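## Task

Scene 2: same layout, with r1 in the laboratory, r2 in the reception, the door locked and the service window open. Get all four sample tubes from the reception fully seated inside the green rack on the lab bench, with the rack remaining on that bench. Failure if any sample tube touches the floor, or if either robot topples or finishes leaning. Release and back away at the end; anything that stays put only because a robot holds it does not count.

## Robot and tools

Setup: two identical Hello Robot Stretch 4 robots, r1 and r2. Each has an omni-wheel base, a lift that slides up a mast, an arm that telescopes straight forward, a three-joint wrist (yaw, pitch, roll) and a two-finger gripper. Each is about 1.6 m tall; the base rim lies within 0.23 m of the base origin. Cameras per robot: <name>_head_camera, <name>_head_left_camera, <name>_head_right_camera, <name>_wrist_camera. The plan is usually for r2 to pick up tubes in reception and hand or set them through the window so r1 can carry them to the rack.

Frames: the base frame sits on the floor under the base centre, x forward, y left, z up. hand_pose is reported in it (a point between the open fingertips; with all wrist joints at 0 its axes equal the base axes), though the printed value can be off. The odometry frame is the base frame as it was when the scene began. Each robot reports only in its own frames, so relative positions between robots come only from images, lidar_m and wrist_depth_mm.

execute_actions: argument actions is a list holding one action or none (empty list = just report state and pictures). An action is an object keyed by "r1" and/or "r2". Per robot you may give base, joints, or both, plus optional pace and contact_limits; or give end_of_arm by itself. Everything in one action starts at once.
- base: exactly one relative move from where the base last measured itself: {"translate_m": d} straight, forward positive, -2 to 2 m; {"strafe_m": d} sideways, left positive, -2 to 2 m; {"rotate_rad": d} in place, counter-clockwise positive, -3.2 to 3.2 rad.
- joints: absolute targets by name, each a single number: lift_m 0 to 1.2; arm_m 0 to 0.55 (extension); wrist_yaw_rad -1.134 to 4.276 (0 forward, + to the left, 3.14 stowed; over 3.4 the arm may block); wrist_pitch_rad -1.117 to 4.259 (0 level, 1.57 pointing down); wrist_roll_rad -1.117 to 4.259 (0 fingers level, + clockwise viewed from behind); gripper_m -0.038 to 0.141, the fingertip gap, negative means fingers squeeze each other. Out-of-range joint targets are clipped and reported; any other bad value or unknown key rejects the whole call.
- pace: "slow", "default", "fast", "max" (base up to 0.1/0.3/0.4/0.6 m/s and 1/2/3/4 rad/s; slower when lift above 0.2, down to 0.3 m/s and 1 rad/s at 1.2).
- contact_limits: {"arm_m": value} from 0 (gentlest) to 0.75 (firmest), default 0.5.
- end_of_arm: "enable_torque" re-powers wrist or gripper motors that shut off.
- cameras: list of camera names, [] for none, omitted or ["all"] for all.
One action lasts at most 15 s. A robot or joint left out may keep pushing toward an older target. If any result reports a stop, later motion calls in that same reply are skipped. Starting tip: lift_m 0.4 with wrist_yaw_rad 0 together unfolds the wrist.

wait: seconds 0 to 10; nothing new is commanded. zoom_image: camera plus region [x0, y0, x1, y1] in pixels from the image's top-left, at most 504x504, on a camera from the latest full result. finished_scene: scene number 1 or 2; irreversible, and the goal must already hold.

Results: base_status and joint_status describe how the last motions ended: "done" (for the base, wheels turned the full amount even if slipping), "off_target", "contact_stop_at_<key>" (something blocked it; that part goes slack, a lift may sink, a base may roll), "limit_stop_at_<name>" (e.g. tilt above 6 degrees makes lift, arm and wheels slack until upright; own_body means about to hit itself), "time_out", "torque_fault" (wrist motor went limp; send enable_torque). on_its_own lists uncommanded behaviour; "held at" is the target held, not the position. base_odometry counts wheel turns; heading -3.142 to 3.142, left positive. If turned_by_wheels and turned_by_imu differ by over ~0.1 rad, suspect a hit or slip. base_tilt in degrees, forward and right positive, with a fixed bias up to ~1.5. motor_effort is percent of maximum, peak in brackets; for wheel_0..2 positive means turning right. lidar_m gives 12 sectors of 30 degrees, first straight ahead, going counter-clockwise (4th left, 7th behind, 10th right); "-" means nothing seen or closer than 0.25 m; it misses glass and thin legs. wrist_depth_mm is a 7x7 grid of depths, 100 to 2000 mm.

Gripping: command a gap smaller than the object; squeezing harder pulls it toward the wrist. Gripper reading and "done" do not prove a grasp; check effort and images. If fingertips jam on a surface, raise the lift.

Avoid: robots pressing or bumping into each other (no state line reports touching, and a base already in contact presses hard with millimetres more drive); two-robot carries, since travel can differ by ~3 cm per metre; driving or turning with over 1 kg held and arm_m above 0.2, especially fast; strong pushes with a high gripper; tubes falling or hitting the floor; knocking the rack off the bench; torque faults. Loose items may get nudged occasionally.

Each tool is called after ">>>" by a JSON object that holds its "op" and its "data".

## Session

>>> {"op": "execute_actions", "data": {"actions": []}}

Scene clock: 0.00 s.
r1.base_odometry: x=+0.000 y=+0.000 heading=+0.000 (m, m, rad; r1's odometry frame)
r1.turned_by_wheels: +0.000 (rad since the last result)
r1.turned_by_imu: +0.000 (rad since the last result)
r1.base_tilt: forward=+0.4 right=-0.3 (deg)
r1.lidar_m: 2.72 1.53 1.02 1.05 1.69 1.20 1.15 1.17 1.14 1.03 1.03 1.31
r1.base_status: not commanded
r1.joint_positions: lift_m=+0.199 arm_m=+0.000 wrist_yaw_rad=+3.081 wrist_pitch_rad=+0.005 wrist_roll_rad=-0.018 gripper_m=+0.057
r1.joint_status: not commanded
r1.motor_effort: lift_m=+19 arm_m=+0 wrist_yaw_rad=+0 wrist_pitch_rad=-7 wrist_roll_rad=-1 gripper_m=-1 wheel_0=+0 wheel_1=+0 wheel_2=+0 (%)
r1.hand_pose: x=-0.1121 y=+0.1048 z=+0.3760 quat_wxyz=(+0.030, -0.003, -0.009, +0.999) (m; r1's base frame)
r1.wrist_depth_mm: 141 142 1336 1430 - - 1708 / - 142 1336 1430 1464 - 1708 / 107 139 232 1397 1464 1537 1618 / 115 141 291 1397 1464 1537 1576 / 140 1255 1308 1397 1464 1537 1618 / 1205 1229 212 1366 196 1499 1499 / 1138 1098 1008 154 1042 904 1008
r2.base_odometry: x=+0.000 y=+0.000 heading=+0.000 (m, m, rad; r2's odometry frame)
r2.turned_by_wheels: +0.000 (rad since the last result)
r2.turned_by_imu: +0.000 (rad since the last result)
r2.base_tilt: forward=-0.7 right=+0.0 (deg)
r2.lidar_m: 0.74 0.94 3.11 1.78 1.36 1.33 1.47 1.11 1.00 0.98 1.51 1.29
r2.base_status: not commanded
r2.joint_positions: lift_m=+0.296 arm_m=+0.002 wrist_yaw_rad=+3.101 wrist_pitch_rad=-0.001 wrist_roll_rad=-0.016 gripper_m=+0.057
r2.joint_status: not commanded
r2.motor_effort: lift_m=+17 arm_m=+0 wrist_yaw_rad=+0 wrist_pitch_rad=-4 wrist_roll_rad=+1 gripper_m=-3 wheel_0=+0 wheel_1=+0 wheel_2=+0 (%)
r2.hand_pose: x=-0.1122 y=+0.0990 z=+0.4746 quat_wxyz=(+0.020, +0.000, -0.008, +1.000) (m; r2's base frame)
r2.wrist_depth_mm: - 141 1708 1756 1537 1308 1205 / - 133 1808 1756 1537 1336 1160 / - 132 197 1756 1537 1336 1182 / 118 140 1618 1708 1537 1336 1229 / 1138 1397 1863 1708 1537 1281 1205 / 1182 1397 200 1708 201 1308 1205 / 1160 1118 1229 143 1255 1229 1138
pictures: r1_head_camera, r1_head_left_camera, r1_head_right_camera, r1_wrist_camera, r2_head_camera, r2_head_left_camera, r2_head_right_camera, r2_wrist_camera
camera_calibration (this result's frames):
r1_wrist_camera: T_world_to_cam=[[0.0338913, 0.999355, -0.0118833, -0.0889624], [-0.0235605, -0.011088, -0.999661, 0.438478], [-0.999148, 0.0341598, 0.0231695, 0.0966911], [0, 0, 0, 1]] pos_world=[0.109955, 0.0904639, 0.435032]
r2_wrist_camera: T_world_to_cam=[[0.0448436, 0.997381, 0.0567385, -0.128394], [0.00349057, 0.0566389, -0.998389, 0.528833], [-0.998988, 0.0449694, -0.000941538, 0.111521], [0, 0, 0, 1]] pos_world=[0.11532, 0.0930905, 0.535371]
Images, in order (width x height): r1_head_camera 420x560, r1_head_left_camera 420x672, r1_head_right_camera 420x672, r1_wrist_camera 616x392, r2_head_camera 420x560, r2_head_left_camera 420x672, r2_head_right_camera 420x672, r2_wrist_camera 616x392.

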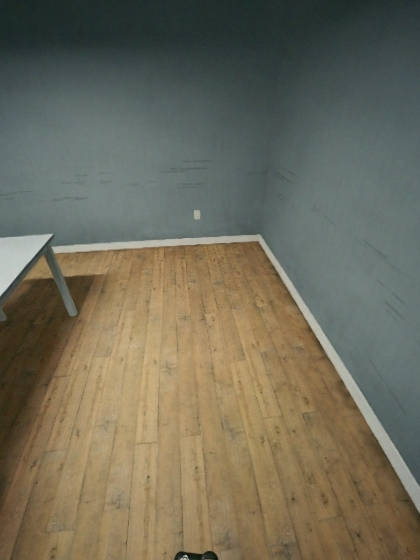

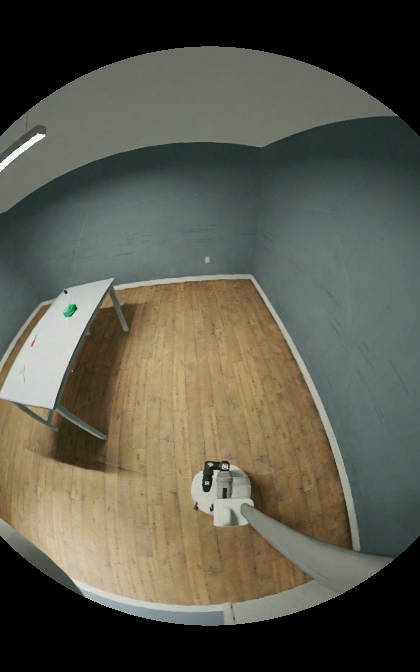

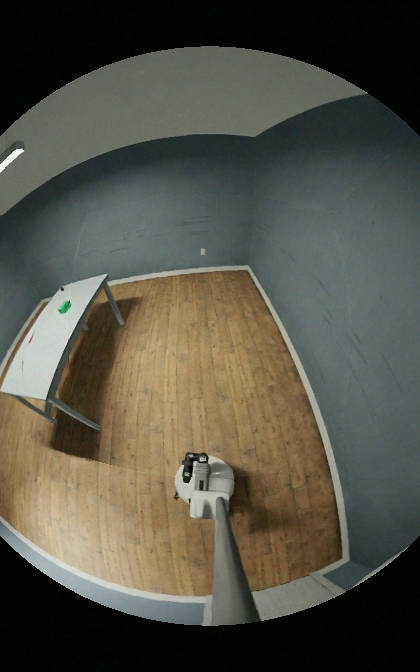

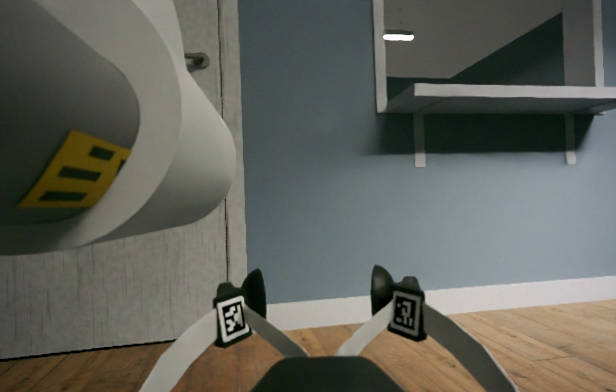

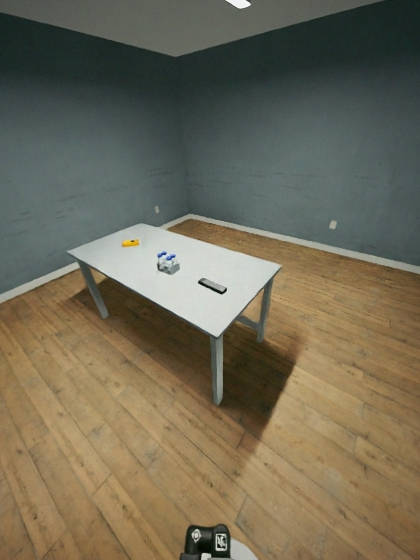

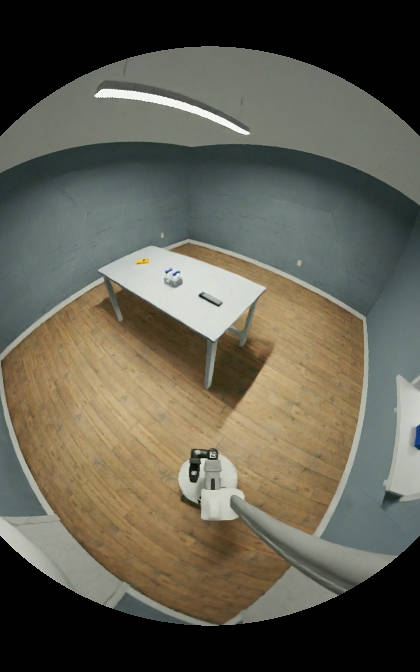

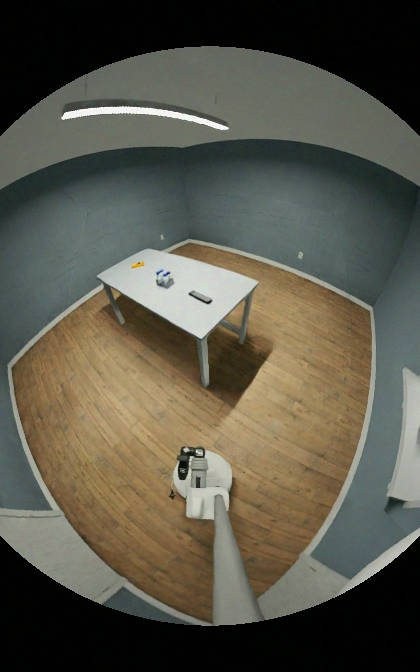

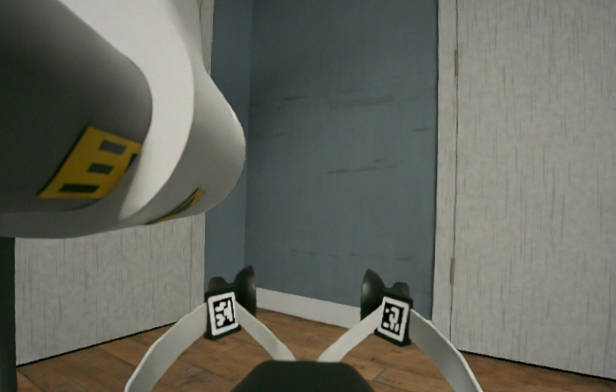

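>>> {"op": "zoom_image", "data": {"camera": "r2_head_camera", "region": [140, 240, 200, 285]}}

>>> {"op": "zoom_image", "data": {"camera": "r2_head_camera", "region": [50, 200, 300, 420]}}

>>> {"op": "zoom_image", "data": {"camera": "r2_head_left_camera", "region": [300, 330, 420, 560]}}

>>> {"op": "zoom_image", "data": {"camera": "r1_head_left_camera", "region": [0, 260, 160, 460]}}

Region (140, 240, 200, 285) of r2_head_camera's 420x560 image, scaled by 8.400, with more detail than that image has; it fills the top 378 rows of this view, and the rest is white.

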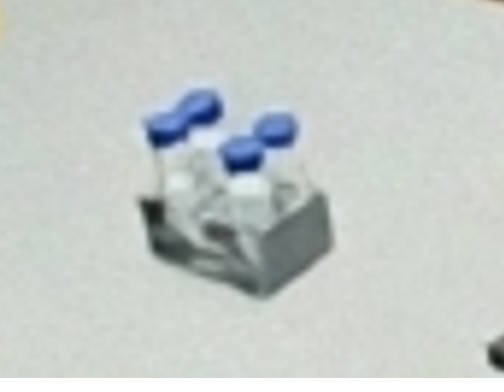

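Region (50, 200, 300, 420) of r2_head_camera's 420x560 image, scaled by 2.016, with more detail than that image has; it fills the top 444 rows of this view, and the rest is white.

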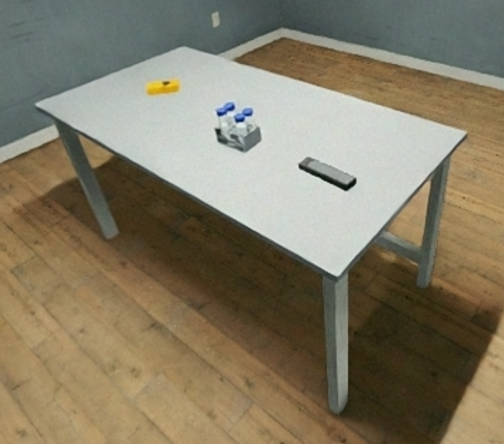

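Region (300, 330, 420, 560) of r2_head_left_camera's 420x672 image, scaled by 2.191, with more detail than that image has; it fills the left 263 columns of this view, and the rest is white.

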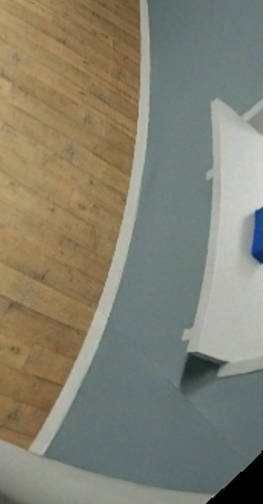

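Region (0, 260, 160, 460) of r1_head_left_camera's 420x672 image, scaled by 2.520, with more detail than that image has; it fills the left 403 columns of this view, and the rest is white.

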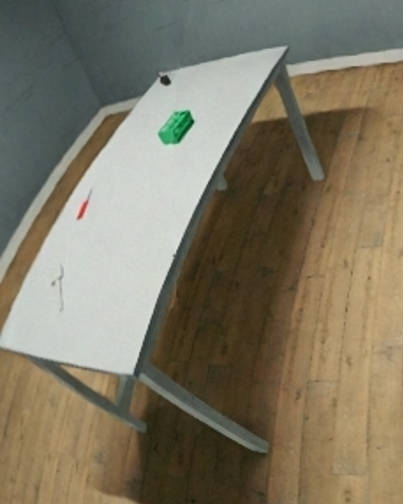

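>>> {"op": "execute_actions", "data": {"actions": [{"r1": {"base": {"rotate_rad": 2.4}, "joints": {"lift_m": 0.45, "wrist_yaw_rad": 1.43}, "pace": "fast"}, "r2": {"base": {"strafe_m": 0.422}, "joints": {"lift_m": 0.62, "wrist_yaw_rad": 1.01, "gripper_m": 0.12}, "pace": "max"}}], "cameras": ["r1_head_camera", "r1_head_left_camera", "r2_head_camera", "r2_head_right_camera"]}}

Scene clock: 103.90 s.
r1.base_odometry: x=+0.000 y=+0.000 heading=+2.400 (m, m, rad; r1's odometry frame)
r1.turned_by_wheels: +2.400 (rad since the last result)
r1.turned_by_imu: +2.414 (rad since the last result)
r1.base_tilt: forward=+0.3 right=-0.3 (deg)
r1.lidar_m: 1.22 1.18 1.13 1.30 1.05 1.02 1.15 1.77 3.06 1.19 1.02 3.05
r1.base_status: done
r1.joint_positions: lift_m=+0.450 arm_m=+0.000 wrist_yaw_rad=+1.430 wrist_pitch_rad=+0.005 wrist_roll_rad=-0.018 gripper_m=+0.057
r1.joint_status: all done
r1.motor_effort: lift_m=+22(23) arm_m=+0(0) wrist_yaw_rad=-1(7) wrist_pitch_rad=-6(6) wrist_roll_rad=+0(2) gripper_m=-2(4) wheel_0=+0(8) wheel_1=+0(7) wheel_2=+0(9) (%)
r1.hand_pose: x=+0.2975 y=+0.2734 z=+0.6265 quat_wxyz=(+0.755, -0.008, -0.004, +0.656) (m; r1's base frame)
r1.wrist_depth_mm: 1160 1430 1336 1182 1042 917 854 / 1160 1397 1336 1182 1042 904 854 / 1138 1430 1366 1182 1025 917 854 / 1160 1397 1336 1182 1042 917 854 / 1138 1366 1366 1160 1042 904 854 / 1160 1397 212 1182 196 904 854 / 1138 1281 1308 154 1008 878 854
r2.base_odometry: x=+0.000 y=+0.422 heading=+0.000 (m, m, rad; r2's odometry frame)
r2.turned_by_wheels: +0.000 (rad since the last result)
r2.turned_by_imu: +0.003 (rad since the last result)
r2.base_tilt: forward=-0.9 right=+0.0 (deg)
r2.lidar_m: 0.91 1.34 2.75 1.48 1.08 1.05 1.19 1.50 1.44 1.37 2.39 0.82
r2.base_status: done
r2.joint_positions: lift_m=+0.620 arm_m=+0.002 wrist_yaw_rad=+1.010 wrist_pitch_rad=-0.001 wrist_roll_rad=-0.016 gripper_m=+0.120
r2.joint_status: all done
r2.motor_effort: lift_m=+20(25) arm_m=+0(0) wrist_yaw_rad=-3(8) wrist_pitch_rad=-4(7) wrist_roll_rad=+3(2) gripper_m=+0(2) wheel_0=+1(14) wheel_1=+0(18) wheel_2=+0(0) (%)
r2.hand_pose: x=+0.3999 y=+0.1979 z=+0.7983 quat_wxyz=(+0.875, -0.007, -0.004, +0.484) (m; r2's base frame)
r2.wrist_depth_mm: 1756 - - - - - - / 1808 - - - - - - / 1983 - - - - - - / 1808 - - - - - - / 1921 - - - - - 1281 / 1863 - - - - - - / 1863 1863 1983 137 1921 1397 -
pictures: r1_head_camera, r1_head_left_camera, r2_head_camera, r2_head_right_camera
Images, in order (width x height): r1_head_camera 420x560, r1_head_left_camera 420x672, r2_head_camera 420x560, r2_head_right_camera 420x672.

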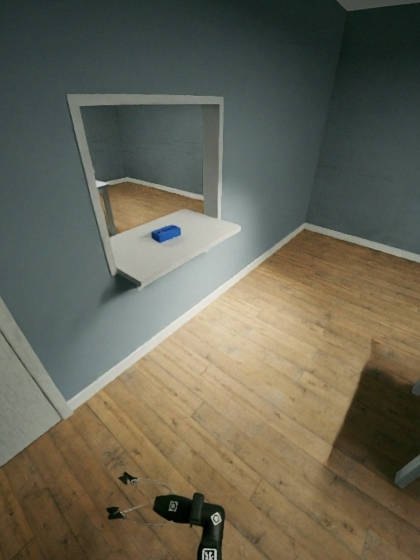

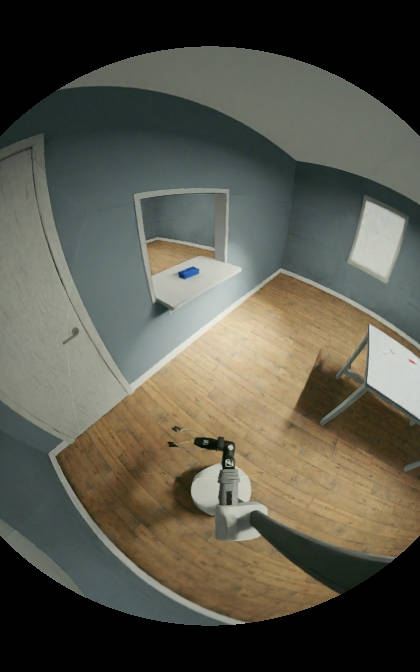

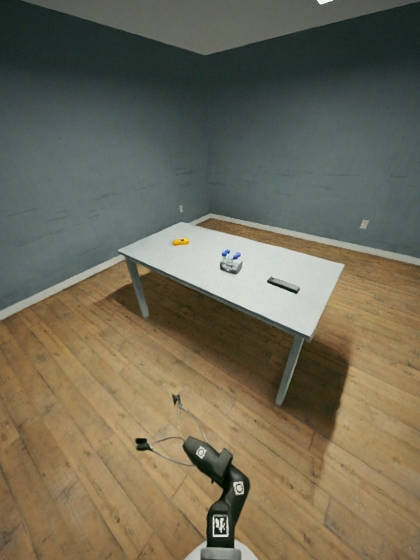

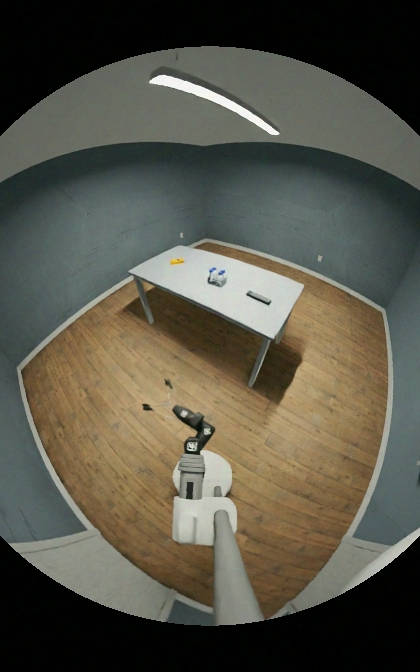

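>>> {"op": "zoom_image", "data": {"camera": "r2_head_camera", "region": [120, 380, 260, 500]}}

>>> {"op": "zoom_image", "data": {"camera": "r2_head_camera", "region": [200, 240, 260, 285]}}

>>> {"op": "zoom_image", "data": {"camera": "r1_head_camera", "region": [60, 90, 260, 300]}}

Region (120, 380, 260, 500) of r2_head_camera's 420x560 image, scaled by 3.600, with more detail than that image has; it fills the top 432 rows of this view, and the rest is white.

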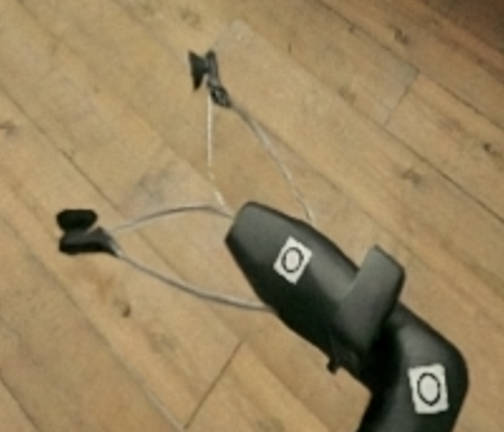

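Region (200, 240, 260, 285) of r2_head_camera's 420x560 image, scaled by 8.400, with more detail than that image has; it fills the top 378 rows of this view, and the rest is white.

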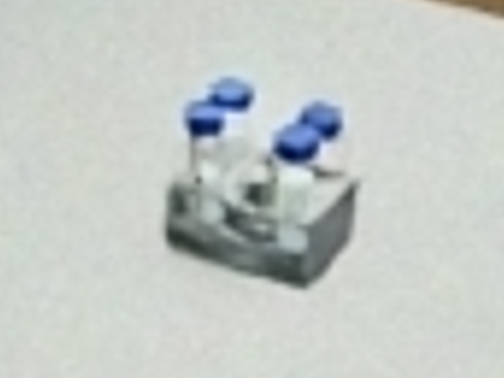

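Region (60, 90, 260, 300) of r1_head_camera's 420x560 image, scaled by 2.400, with more detail than that image has; it fills the left 480 columns of this view, and the rest is white.

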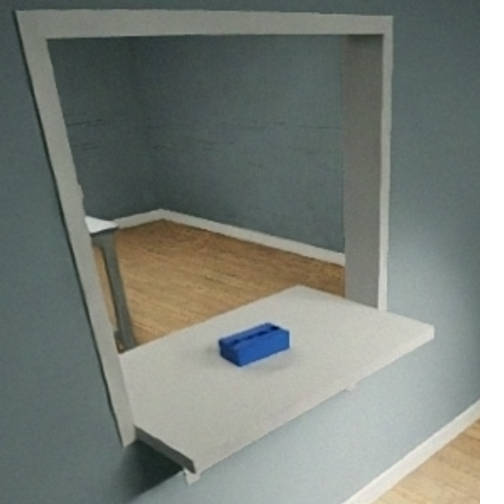

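>>> {"op": "execute_actions", "data": {"actions": [{"r1": {"base": {"translate_m": 0.8}, "joints": {"lift_m": 0.85, "wrist_pitch_rad": 1.57}, "pace": "max"}, "r2": {"base": {"translate_m": 0.63}, "joints": {"lift_m": 1.1, "wrist_pitch_rad": 1.57, "gripper_m": 0.06}, "pace": "max"}}], "cameras": ["r1_head_camera", "r1_head_right_camera", "r2_head_camera", "r2_head_right_camera", "r2_wrist_camera"]}}

Scene clock: 125.77 s.
r1.base_odometry: x=-0.590 y=+0.540 heading=+2.400 (m, m, rad; r1's odometry frame)
r1.turned_by_wheels: +0.000 (rad since the last result)
r1.turned_by_imu: -0.002 (rad since the last result)
r1.base_tilt: forward=+0.4 right=-0.4 (deg)
r1.lidar_m: 0.59 0.47 0.49 0.78 1.14 1.65 1.84 2.85 0.92 0.97 3.08 1.80
r1.base_status: done
r1.joint_positions: lift_m=+0.850 arm_m=+0.000 wrist_yaw_rad=+1.430 wrist_pitch_rad=+1.570 wrist_roll_rad=-0.018 gripper_m=+0.057
r1.joint_status: all done
r1.motor_effort: lift_m=+20(26) arm_m=-1(0) wrist_yaw_rad=+0(0) wrist_pitch_rad=+0(6) wrist_roll_rad=-3(2) gripper_m=-1(1) wheel_0=-2(8) wheel_1=-1(7) wheel_2=+0(12) (%)
r1.hand_pose: x=+0.2572 y=-0.0120 z=+0.7396 quat_wxyz=(+0.530, -0.468, +0.530, +0.469) (m; r1's base frame)
r1.wrist_depth_mm: 991 991 976 991 976 866 759 / 991 991 991 976 976 976 891 / 976 991 991 976 991 976 960 / 991 759 750 976 976 976 976 / 976 759 750 976 960 960 960 / 976 759 211 976 195 960 960 / 484 960 960 154 960 960 960
r2.base_odometry: x=+0.630 y=+0.422 heading=+0.000 (m, m, rad; r2's odometry frame)
r2.turned_by_wheels: +0.000 (rad since the last result)
r2.turned_by_imu: +0.002 (rad since the last result)
r2.base_tilt: forward=-0.8 right=+0.1 (deg)
r2.lidar_m: 0.36 0.55 2.37 2.12 1.66 1.58 1.73 1.89 1.63 1.76 0.33 0.32
r2.base_status: done
r2.joint_positions: lift_m=+1.100 arm_m=+0.002 wrist_yaw_rad=+1.010 wrist_pitch_rad=+1.570 wrist_roll_rad=-0.016 gripper_m=+0.060
r2.joint_status: all done
r2.motor_effort: lift_m=+20(24) arm_m=+0(0) wrist_yaw_rad=-2(1) wrist_pitch_rad=+1(4) wrist_roll_rad=+1(1) gripper_m=-4(5) wheel_0=+3(9) wheel_1=+5(10) wheel_2=-3(18) (%)
r2.hand_pose: x=+0.2466 y=-0.0463 z=+0.9896 quat_wxyz=(+0.616, -0.347, +0.616, +0.347) (m; r2's base frame)
r2.wrist_depth_mm: 1229 1229 1229 1229 1205 455 449 / 1255 1255 1229 1229 1229 452 449 / 1229 1229 1229 1229 1205 449 449 / 1229 1255 1025 1229 1255 452 449 / 1255 1229 1025 1255 1205 449 449 / 1255 1229 200 1205 204 452 449 / 1281 1229 1255 143 452 452 452
pictures: r1_head_camera, r1_head_right_camera, r2_head_camera, r2_head_right_camera, r2_wrist_camera
camera_calibration (this result's frames):
r2_wrist_camera: T_world_to_cam=[[0.875626, -0.48297, 0.00442104, -0.250429], [-0.482979, -0.875631, 0.0011024, 0.13774], [0.00333877, -0.00310055, -0.99999, 1.21624], [0, 0, 0, 1]] pos_world=[0.281747, 0.003431, 1.21718]
Images, in order (width x height): r1_head_camera 420x560, r1_head_right_camera 420x672, r2_head_camera 420x560, r2_head_right_camera 420x672, r2_wrist_camera 616x392.

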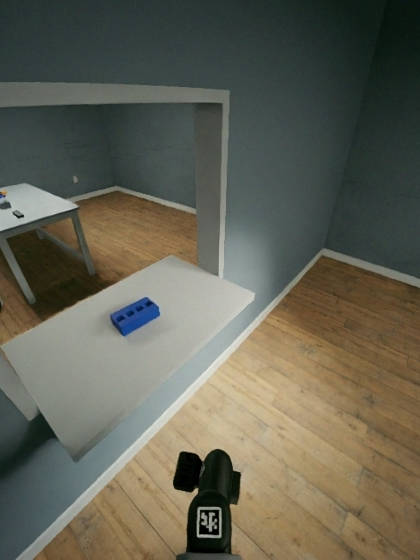

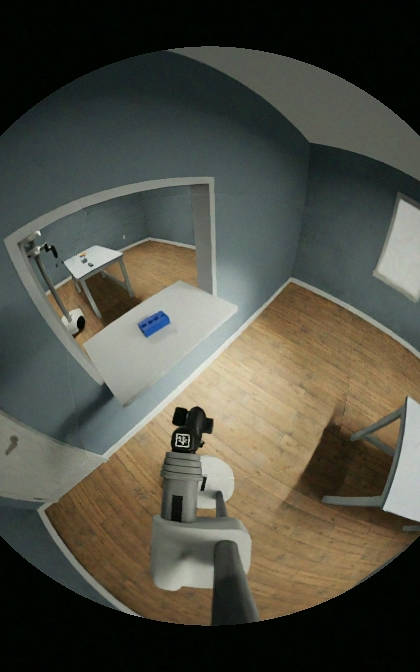

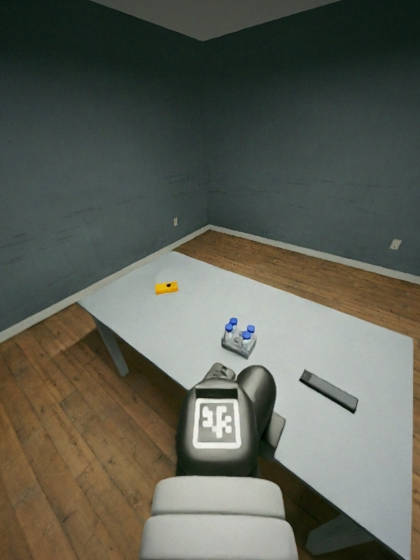

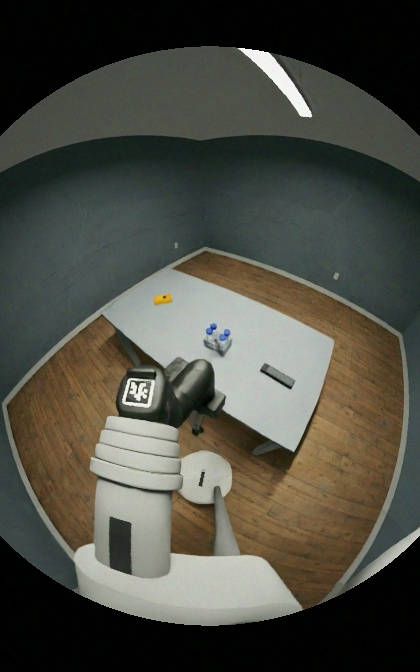

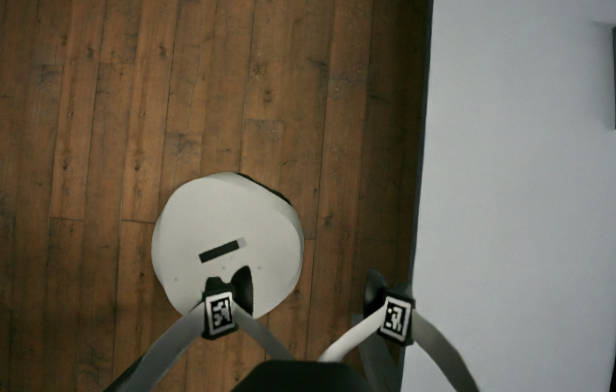

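>>> {"op": "zoom_image", "data": {"camera": "r2_head_camera", "region": [210, 310, 270, 365]}}

>>> {"op": "zoom_image", "data": {"camera": "r2_wrist_camera", "region": [496, 0, 616, 160]}}

Region (210, 310, 270, 365) of r2_head_camera's 420x560 image, scaled by 8.400, with more detail than that image has; it fills the top 462 rows of this view, and the rest is white.

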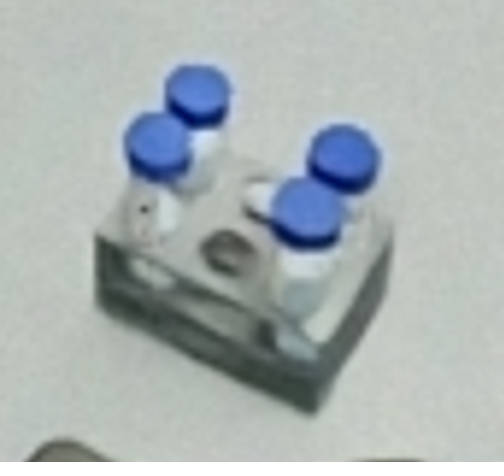

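Region (496, 0, 616, 160) of r2_wrist_camera's 616x392 image, scaled by 3.150; it fills the left 378 columns of this view, and the rest is white.

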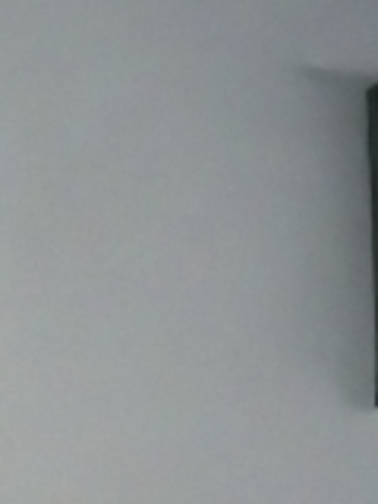

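>>> {"op": "execute_actions", "data": {"actions": [{"r1": {"base": {"strafe_m": 0.075}, "joints": {"lift_m": 1.06, "gripper_m": 0.12}, "pace": "fast"}, "r2": {"base": {"strafe_m": -0.025}, "joints": {"lift_m": 1.04, "arm_m": 0.476, "gripper_m": 0.12}, "pace": "max"}}], "cameras": ["r1_head_right_camera", "r2_head_camera", "r2_head_right_camera", "r2_wrist_camera"]}}

Scene clock: 133.90 s.
r1.base_odometry: x=-0.641 y=+0.485 heading=+2.400 (m, m, rad; r1's odometry frame)
r1.turned_by_wheels: +0.000 (rad since the last result)
r1.turned_by_imu: -0.001 (rad since the last result)
r1.base_tilt: forward=+0.1 right=-0.2 (deg)
r1.lidar_m: 0.55 0.42 0.61 0.71 1.09 1.62 1.78 2.80 1.04 1.03 3.14 1.65
r1.base_status: done
r1.joint_positions: lift_m=+1.060 arm_m=+0.000 wrist_yaw_rad=+1.430 wrist_pitch_rad=+1.570 wrist_roll_rad=-0.018 gripper_m=+0.120
r1.joint_status: all done
r1.motor_effort: lift_m=+21(24) arm_m=+0(1) wrist_yaw_rad=+0(1) wrist_pitch_rad=+0(1) wrist_roll_rad=+0(1) gripper_m=+0(2) wheel_0=+0(9) wheel_1=-1(9) wheel_2=+0(0) (%)
r1.hand_pose: x=+0.2572 y=-0.0120 z=+0.9496 quat_wxyz=(+0.530, -0.468, +0.530, +0.469) (m; r1's base frame)
r1.wrist_depth_mm: 1229 1229 1205 1160 931 402 377 / 1205 1205 1205 1205 1205 976 831 / 1229 1205 1205 1205 1182 1182 1025 / 1205 1182 976 1182 1205 1182 1160 / 1205 1182 960 1205 1182 1182 1160 / 1182 691 217 1182 1182 209 1182 / 492 1182 1182 146 1182 1160 1160
r2.base_odometry: x=+0.630 y=+0.397 heading=+0.000 (m, m, rad; r2's odometry frame)
r2.turned_by_wheels: +0.000 (rad since the last result)
r2.turned_by_imu: +0.002 (rad since the last result)
r2.base_tilt: forward=-0.7 right=+0.0 (deg)
r2.lidar_m: 0.35 0.51 2.40 2.10 1.68 1.61 1.76 1.86 1.62 1.78 0.29 0.29
r2.base_status: done
r2.joint_positions: lift_m=+1.040 arm_m=+0.474 wrist_yaw_rad=+1.010 wrist_pitch_rad=+1.570 wrist_roll_rad=-0.016 gripper_m=+0.120
r2.joint_status: all done
r2.motor_effort: lift_m=+16(17) arm_m=+9(9) wrist_yaw_rad=-1(2) wrist_pitch_rad=+1(1) wrist_roll_rad=+3(1) gripper_m=+1(3) wheel_0=+1(10) wheel_1=-2(11) wheel_2=+0(3) (%)
r2.hand_pose: x=+0.7194 y=-0.0463 z=+0.9299 quat_wxyz=(+0.616, -0.347, +0.616, +0.347) (m; r2's base frame)
r2.wrist_depth_mm: 1182 394 392 394 389 389 389 / 1182 394 394 394 389 389 387 / 1182 397 394 392 392 389 389 / 1182 394 394 389 394 389 387 / 392 397 394 271 392 392 387 / 397 397 392 332 330 389 389 / 399 397 394 137 389 389 387
pictures: r1_head_right_camera, r2_head_camera, r2_head_right_camera, r2_wrist_camera
camera_calibration (this result's frames):
r2_wrist_camera: T_world_to_cam=[[0.875717, -0.482804, 0.00442551, -0.664219], [-0.482812, -0.875723, 0.00102468, 0.366136], [0.0033808, -0.00303402, -0.99999, 1.15495], [0, 0, 0, 1]] pos_world=[0.754538, 0.00345097, 1.1575]
Images, in order (width x height): r1_head_right_camera 420x672, r2_head_camera 420x560, r2_head_right_camera 420x672, r2_wrist_camera 616x392.

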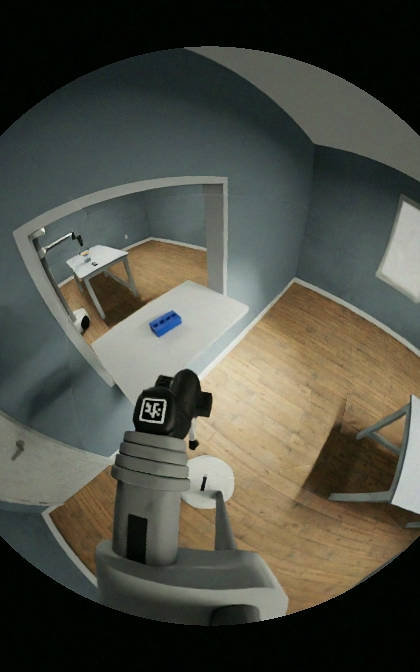

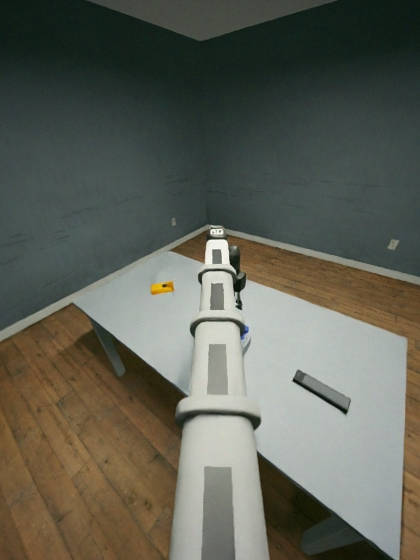

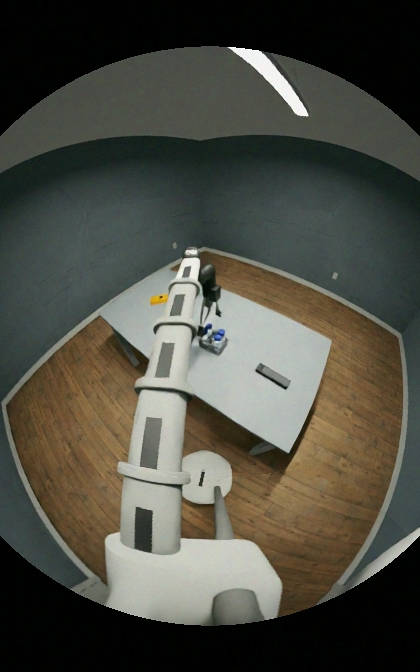

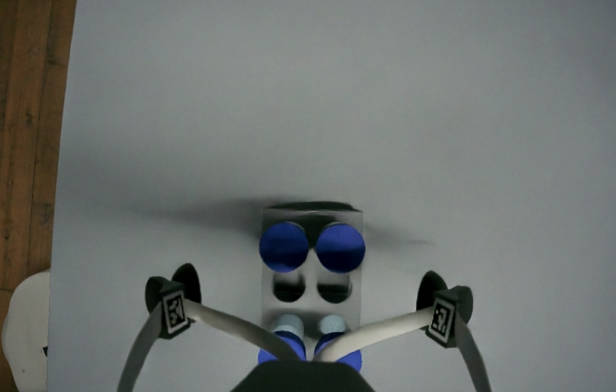

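>>> {"op": "zoom_image", "data": {"camera": "r2_wrist_camera", "region": [130, 190, 490, 392]}}

>>> {"op": "zoom_image", "data": {"camera": "r2_wrist_camera", "region": [240, 190, 390, 340]}}

Region (130, 190, 490, 392) of r2_wrist_camera's 616x392 image, scaled by 1.400; it fills the top 283 rows of this view, and the rest is white.

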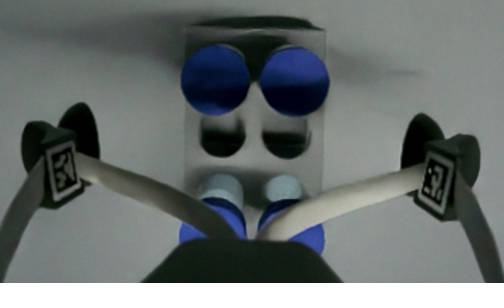

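Region (240, 190, 390, 340) of r2_wrist_camera's 616x392 image, scaled by 3.360.

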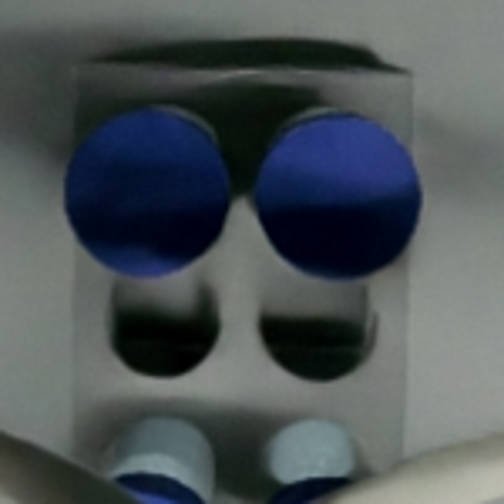

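>>> {"op": "execute_actions", "data": {"actions": [{"r1": {"base": {"rotate_rad": 0.56}, "pace": "fast"}, "r2": {"base": {"strafe_m": -0.0153}, "joints": {"lift_m": 0.912, "arm_m": 0.4635, "gripper_m": 0.11}, "pace": "fast"}}], "cameras": ["r1_head_camera", "r2_head_left_camera", "r2_head_right_camera", "r2_wrist_camera"]}}

Scene clock: 146.67 s.
r1.base_odometry: x=-0.641 y=+0.485 heading=+2.960 (m, m, rad; r1's odometry frame)
r1.turned_by_wheels: +0.560 (rad since the last result)
r1.turned_by_imu: +0.563 (rad since the last result)
r1.base_tilt: forward=+0.3 right=-0.4 (deg)
r1.lidar_m: 0.44 0.62 0.72 1.12 1.62 1.83 2.93 1.00 1.06 3.13 0.98 0.54
r1.base_status: done
r1.joint_positions: lift_m=+1.060 arm_m=+0.000 wrist_yaw_rad=+1.430 wrist_pitch_rad=+1.570 wrist_roll_rad=-0.018 gripper_m=+0.120
r1.joint_status: not commanded
r1.motor_effort: lift_m=+21(21) arm_m=+0(0) wrist_yaw_rad=+0(0) wrist_pitch_rad=-1(0) wrist_roll_rad=-1(1) gripper_m=+1(1) wheel_0=+0(4) wheel_1=+0(7) wheel_2=-1(6) (%)
r1.hand_pose: x=+0.2572 y=-0.0120 z=+0.9496 quat_wxyz=(+0.530, -0.468, +0.530, +0.469) (m; r1's base frame)
r1.wrist_depth_mm: 1229 1229 1205 1205 991 676 517 / 1229 1205 1205 1205 1160 768 535 / 1205 1205 1182 1182 1205 809 375 / 1205 1182 960 1182 1182 1042 373 / 1182 1205 976 1182 1182 1182 373 / 1182 691 217 1160 1182 210 976 / 488 1182 1182 146 1182 1160 1098
r2.base_odometry: x=+0.630 y=+0.382 heading=+0.000 (m, m, rad; r2's odometry frame)
r2.turned_by_wheels: +0.000 (rad since the last result)
r2.turned_by_imu: +0.002 (rad since the last result)
r2.base_tilt: forward=-0.8 right=+0.1 (deg)
r2.lidar_m: 0.34 0.54 2.42 2.18 1.67 1.59 1.76 1.84 1.59 1.70 0.31 0.30
r2.base_status: done
r2.joint_positions: lift_m=+0.912 arm_m=+0.465 wrist_yaw_rad=+1.010 wrist_pitch_rad=+1.570 wrist_roll_rad=-0.016 gripper_m=+0.110
r2.joint_status: all done
r2.motor_effort: lift_m=+15(14) arm_m=-9(11) wrist_yaw_rad=-1(1) wrist_pitch_rad=-1(2) wrist_roll_rad=+1(1) gripper_m=-1(1) wheel_0=+2(10) wheel_1=-4(11) wheel_2=+0(2) (%)
r2.hand_pose: x=+0.7102 y=-0.0463 z=+0.8020 quat_wxyz=(+0.616, -0.347, +0.616, +0.347) (m; r2's base frame)
r2.wrist_depth_mm: 266 265 265 263 263 260 262 / 266 266 264 263 263 262 262 / 266 265 264 264 263 262 260 / 266 265 264 203 263 262 260 / 266 265 142 142 141 262 260 / 267 266 204 234 203 262 260 / 265 266 265 144 262 260 260
pictures: r1_head_camera, r2_head_left_camera, r2_head_right_camera, r2_wrist_camera
camera_calibration (this result's frames):
r2_wrist_camera: T_world_to_cam=[[0.875698, -0.482838, 0.0044181, -0.655529], [-0.482847, -0.875704, 0.00115501, 0.36168], [0.00331126, -0.0031447, -0.99999, 1.02712], [0, 0, 0, 1]] pos_world=[0.745281, 0.00343988, 1.02959]
Images, in order (width x height): r1_head_camera 420x560, r2_head_left_camera 420x672, r2_head_right_camera 420x672, r2_wrist_camera 616x392.

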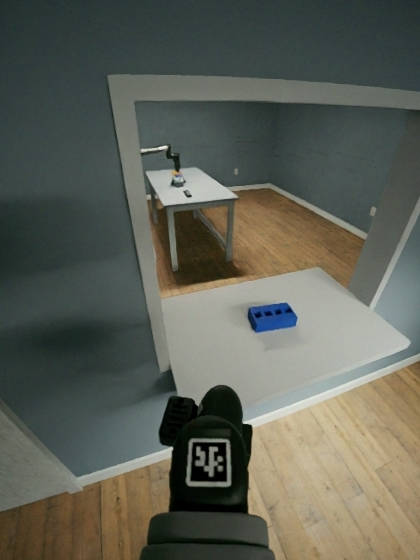

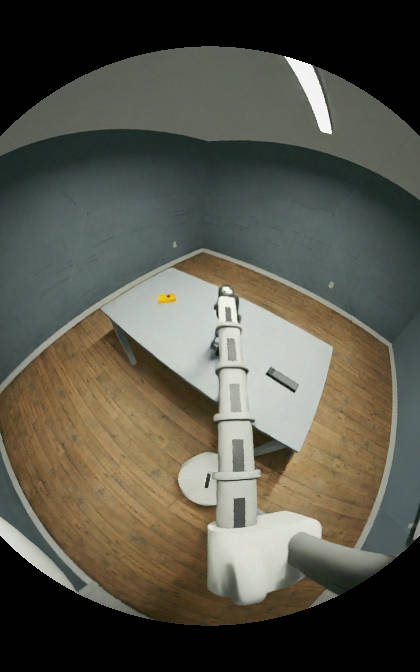

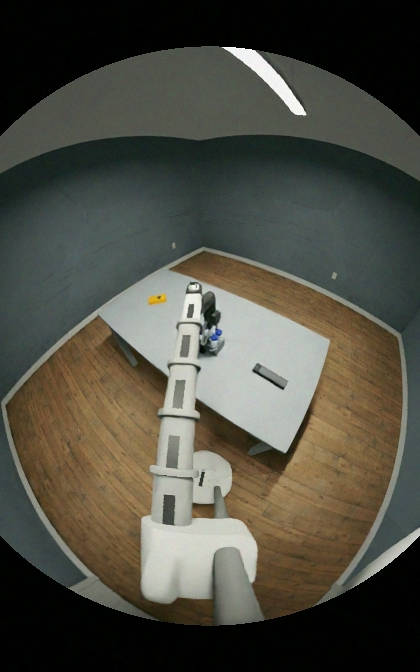

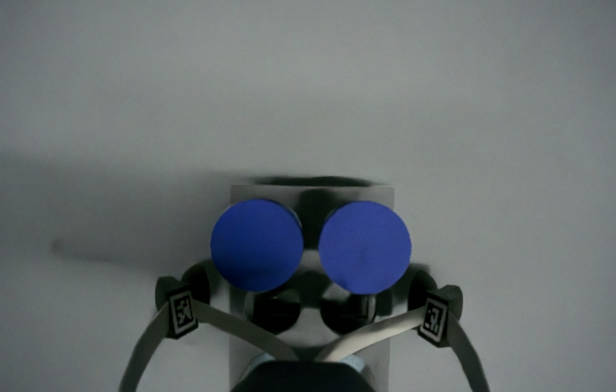

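>>> {"op": "execute_actions", "data": {"actions": [{"r2": {"joints": {"gripper_m": 0.05}}}], "cameras": ["r1_head_camera", "r2_head_right_camera", "r2_wrist_camera"]}}

Scene clock: 150.80 s.
r1.base_odometry: x=-0.641 y=+0.485 heading=+2.960 (m, m, rad; r1's odometry frame)
r1.turned_by_wheels: +0.000 (rad since the last result)
r1.turned_by_imu: +0.000 (rad since the last result)
r1.base_tilt: forward=+0.5 right=-0.5 (deg)
r1.lidar_m: 0.45 0.62 0.72 1.12 1.60 1.81 2.92 1.01 1.04 3.13 1.03 0.54
r1.base_status: not commanded
r1.joint_positions: lift_m=+1.060 arm_m=+0.000 wrist_yaw_rad=+1.430 wrist_pitch_rad=+1.570 wrist_roll_rad=-0.018 gripper_m=+0.120
r1.joint_status: not commanded
r1.motor_effort: lift_m=+21(21) arm_m=+0(0) wrist_yaw_rad=+0(0) wrist_pitch_rad=+0(0) wrist_roll_rad=+2(1) gripper_m=+0(0) wheel_0=+0(0) wheel_1=+0(0) wheel_2=-1(1) (%)
r1.hand_pose: x=+0.2572 y=-0.0120 z=+0.9496 quat_wxyz=(+0.530, -0.468, +0.530, +0.469) (m; r1's base frame)
r1.wrist_depth_mm: 1229 1205 1205 1205 991 676 521 / 1205 1205 1182 1182 1138 759 535 / 1205 1205 1205 1182 1205 809 375 / 1205 1205 976 1182 1182 1042 373 / 1182 1182 976 1182 1182 1160 373 / 1182 691 216 1182 1182 209 976 / 488 1182 1182 146 1160 1182 1098
r2.base_odometry: x=+0.630 y=+0.382 heading=+0.000 (m, m, rad; r2's odometry frame)
r2.turned_by_wheels: +0.000 (rad since the last result)
r2.turned_by_imu: +0.002 (rad since the last result)
r2.base_tilt: forward=-0.7 right=+0.1 (deg)
r2.lidar_m: 0.34 0.47 2.42 2.15 1.67 1.60 1.78 1.83 1.59 1.71 0.32 0.29
r2.base_status: not commanded
r2.joint_positions: lift_m=+0.912 arm_m=+0.465 wrist_yaw_rad=+1.010 wrist_pitch_rad=+1.570 wrist_roll_rad=-0.016 gripper_m=+0.050
r2.joint_status: all done
r2.motor_effort: lift_m=+15(15) arm_m=-9(9) wrist_yaw_rad=-1(1) wrist_pitch_rad=+1(2) wrist_roll_rad=+2(2) gripper_m=-17(18) wheel_0=+2(2) wheel_1=-4(4) wheel_2=+0(0) (%)
r2.hand_pose: x=+0.7102 y=-0.0463 z=+0.8020 quat_wxyz=(+0.616, -0.347, +0.616, +0.347) (m; r2's base frame)
r2.wrist_depth_mm: 266 265 264 263 262 260 259 / 266 266 264 263 263 260 259 / 266 264 265 262 263 262 259 / 266 265 264 204 262 262 262 / 267 264 142 142 141 260 259 / 266 266 193 232 198 262 259 / 266 265 265 203 218 260 260
pictures: r1_head_camera, r2_head_right_camera, r2_wrist_camera
camera_calibration (this result's frames):
r2_wrist_camera: T_world_to_cam=[[0.875699, -0.482838, 0.0044181, -0.655528], [-0.482847, -0.875704, 0.00115489, 0.361679], [0.00331133, -0.0031446, -0.99999, 1.02712], [0, 0, 0, 1]] pos_world=[0.745279, 0.00343991, 1.02959]
Images, in order (width x height): r1_head_camera 420x560, r2_head_right_camera 420x672, r2_wrist_camera 616x392.

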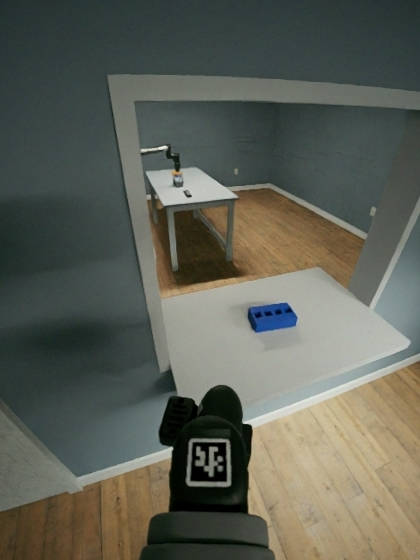

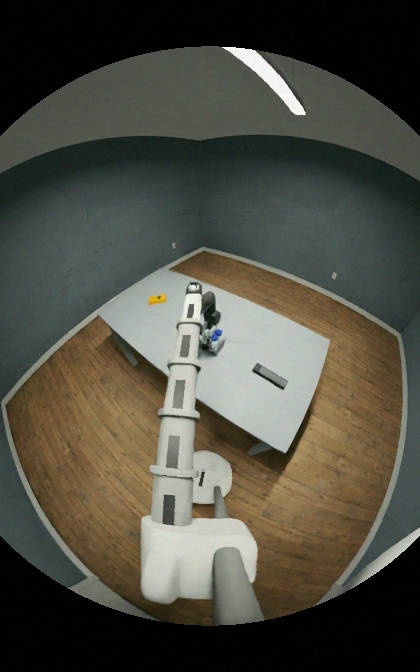

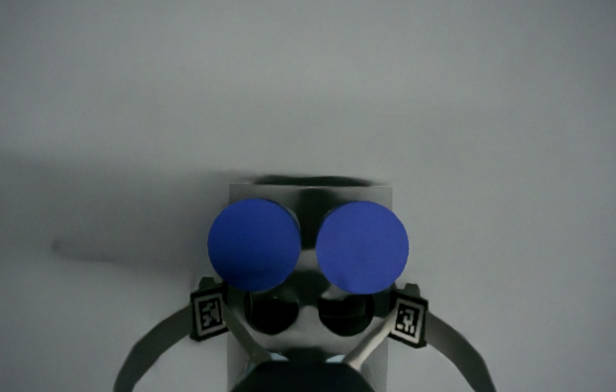

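>>> {"op": "execute_actions", "data": {"actions": [{"r2": {"joints": {"lift_m": 0.932}}}], "cameras": ["r2_head_right_camera", "r2_wrist_camera"]}}

Scene clock: 153.63 s.
r1.base_odometry: x=-0.641 y=+0.485 heading=+2.960 (m, m, rad; r1's odometry frame)
r1.turned_by_wheels: +0.000 (rad since the last result)
r1.turned_by_imu: +0.000 (rad since the last result)
r1.base_tilt: forward=+0.4 right=-0.2 (deg)
r1.lidar_m: 0.44 0.62 0.72 1.14 1.61 1.84 2.92 0.99 1.06 3.12 1.05 0.53
r1.base_status: not commanded
r1.joint_positions: lift_m=+1.060 arm_m=+0.000 wrist_yaw_rad=+1.430 wrist_pitch_rad=+1.570 wrist_roll_rad=-0.018 gripper_m=+0.120
r1.joint_status: not commanded
r1.motor_effort: lift_m=+21(22) arm_m=+0(0) wrist_yaw_rad=+0(1) wrist_pitch_rad=+0(0) wrist_roll_rad=-2(1) gripper_m=-1(1) wheel_0=+0(0) wheel_1=+0(0) wheel_2=-1(1) (%)
r1.hand_pose: x=+0.2572 y=-0.0120 z=+0.9496 quat_wxyz=(+0.530, -0.468, +0.530, +0.469) (m; r1's base frame)
r1.wrist_depth_mm: 1229 1205 1182 1182 991 668 521 / 1205 1205 1205 1182 1182 768 535 / 1205 1205 1205 1205 1182 809 375 / 1229 1205 976 1182 1182 1060 373 / 1205 1160 976 1182 1182 1160 373 / 1205 699 217 1182 1182 210 960 / 488 1182 1182 146 1182 1182 1098
r2.base_odometry: x=+0.630 y=+0.382 heading=+0.000 (m, m, rad; r2's odometry frame)
r2.turned_by_wheels: +0.000 (rad since the last result)
r2.turned_by_imu: +0.001 (rad since the last result)
r2.base_tilt: forward=-0.9 right=+0.2 (deg)
r2.lidar_m: 0.33 0.53 2.40 2.18 1.67 1.63 1.75 1.86 1.60 1.75 0.30 0.30
r2.base_status: not commanded
r2.joint_positions: lift_m=+0.932 arm_m=+0.465 wrist_yaw_rad=+1.010 wrist_pitch_rad=+1.570 wrist_roll_rad=-0.016 gripper_m=+0.050
r2.joint_status: all done
r2.motor_effort: lift_m=+22(23) arm_m=-9(9) wrist_yaw_rad=-2(1) wrist_pitch_rad=+1(1) wrist_roll_rad=+3(1) gripper_m=-15(20) wheel_0=+2(2) wheel_1=-4(4) wheel_2=+0(0) (%)
r2.hand_pose: x=+0.7102 y=-0.0463 z=+0.8214 quat_wxyz=(+0.616, -0.347, +0.616, +0.347) (m; r2's base frame)
r2.wrist_depth_mm: 287 283 282 281 281 279 279 / 286 286 285 282 281 278 278 / 286 286 285 282 281 279 279 / 285 283 283 211 281 281 279 / 285 283 149 149 148 279 279 / 286 285 195 239 209 279 278 / 285 285 246 138 209 279 278
pictures: r2_head_right_camera, r2_wrist_camera
camera_calibration (this result's frames):
r2_wrist_camera: T_world_to_cam=[[0.875698, -0.482838, 0.00441808, -0.655608], [-0.482847, -0.875704, 0.00115524, 0.361653], [0.00331114, -0.0031449, -0.99999, 1.04651], [0, 0, 0, 1]] pos_world=[0.745273, 0.00343987, 1.04897]
Images, in order (width x height): r2_head_right_camera 420x672, r2_wrist_camera 616x392.

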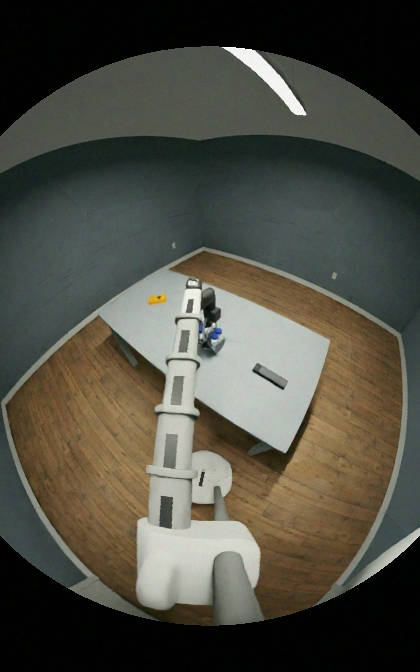

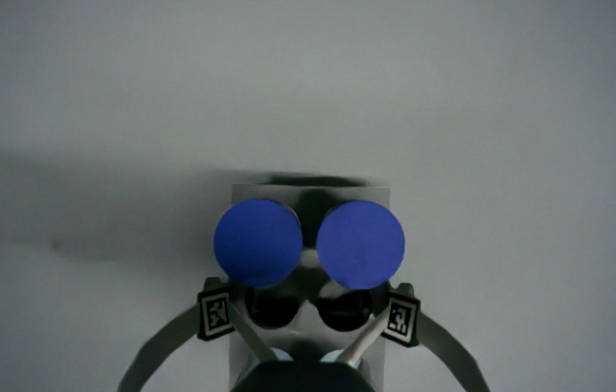

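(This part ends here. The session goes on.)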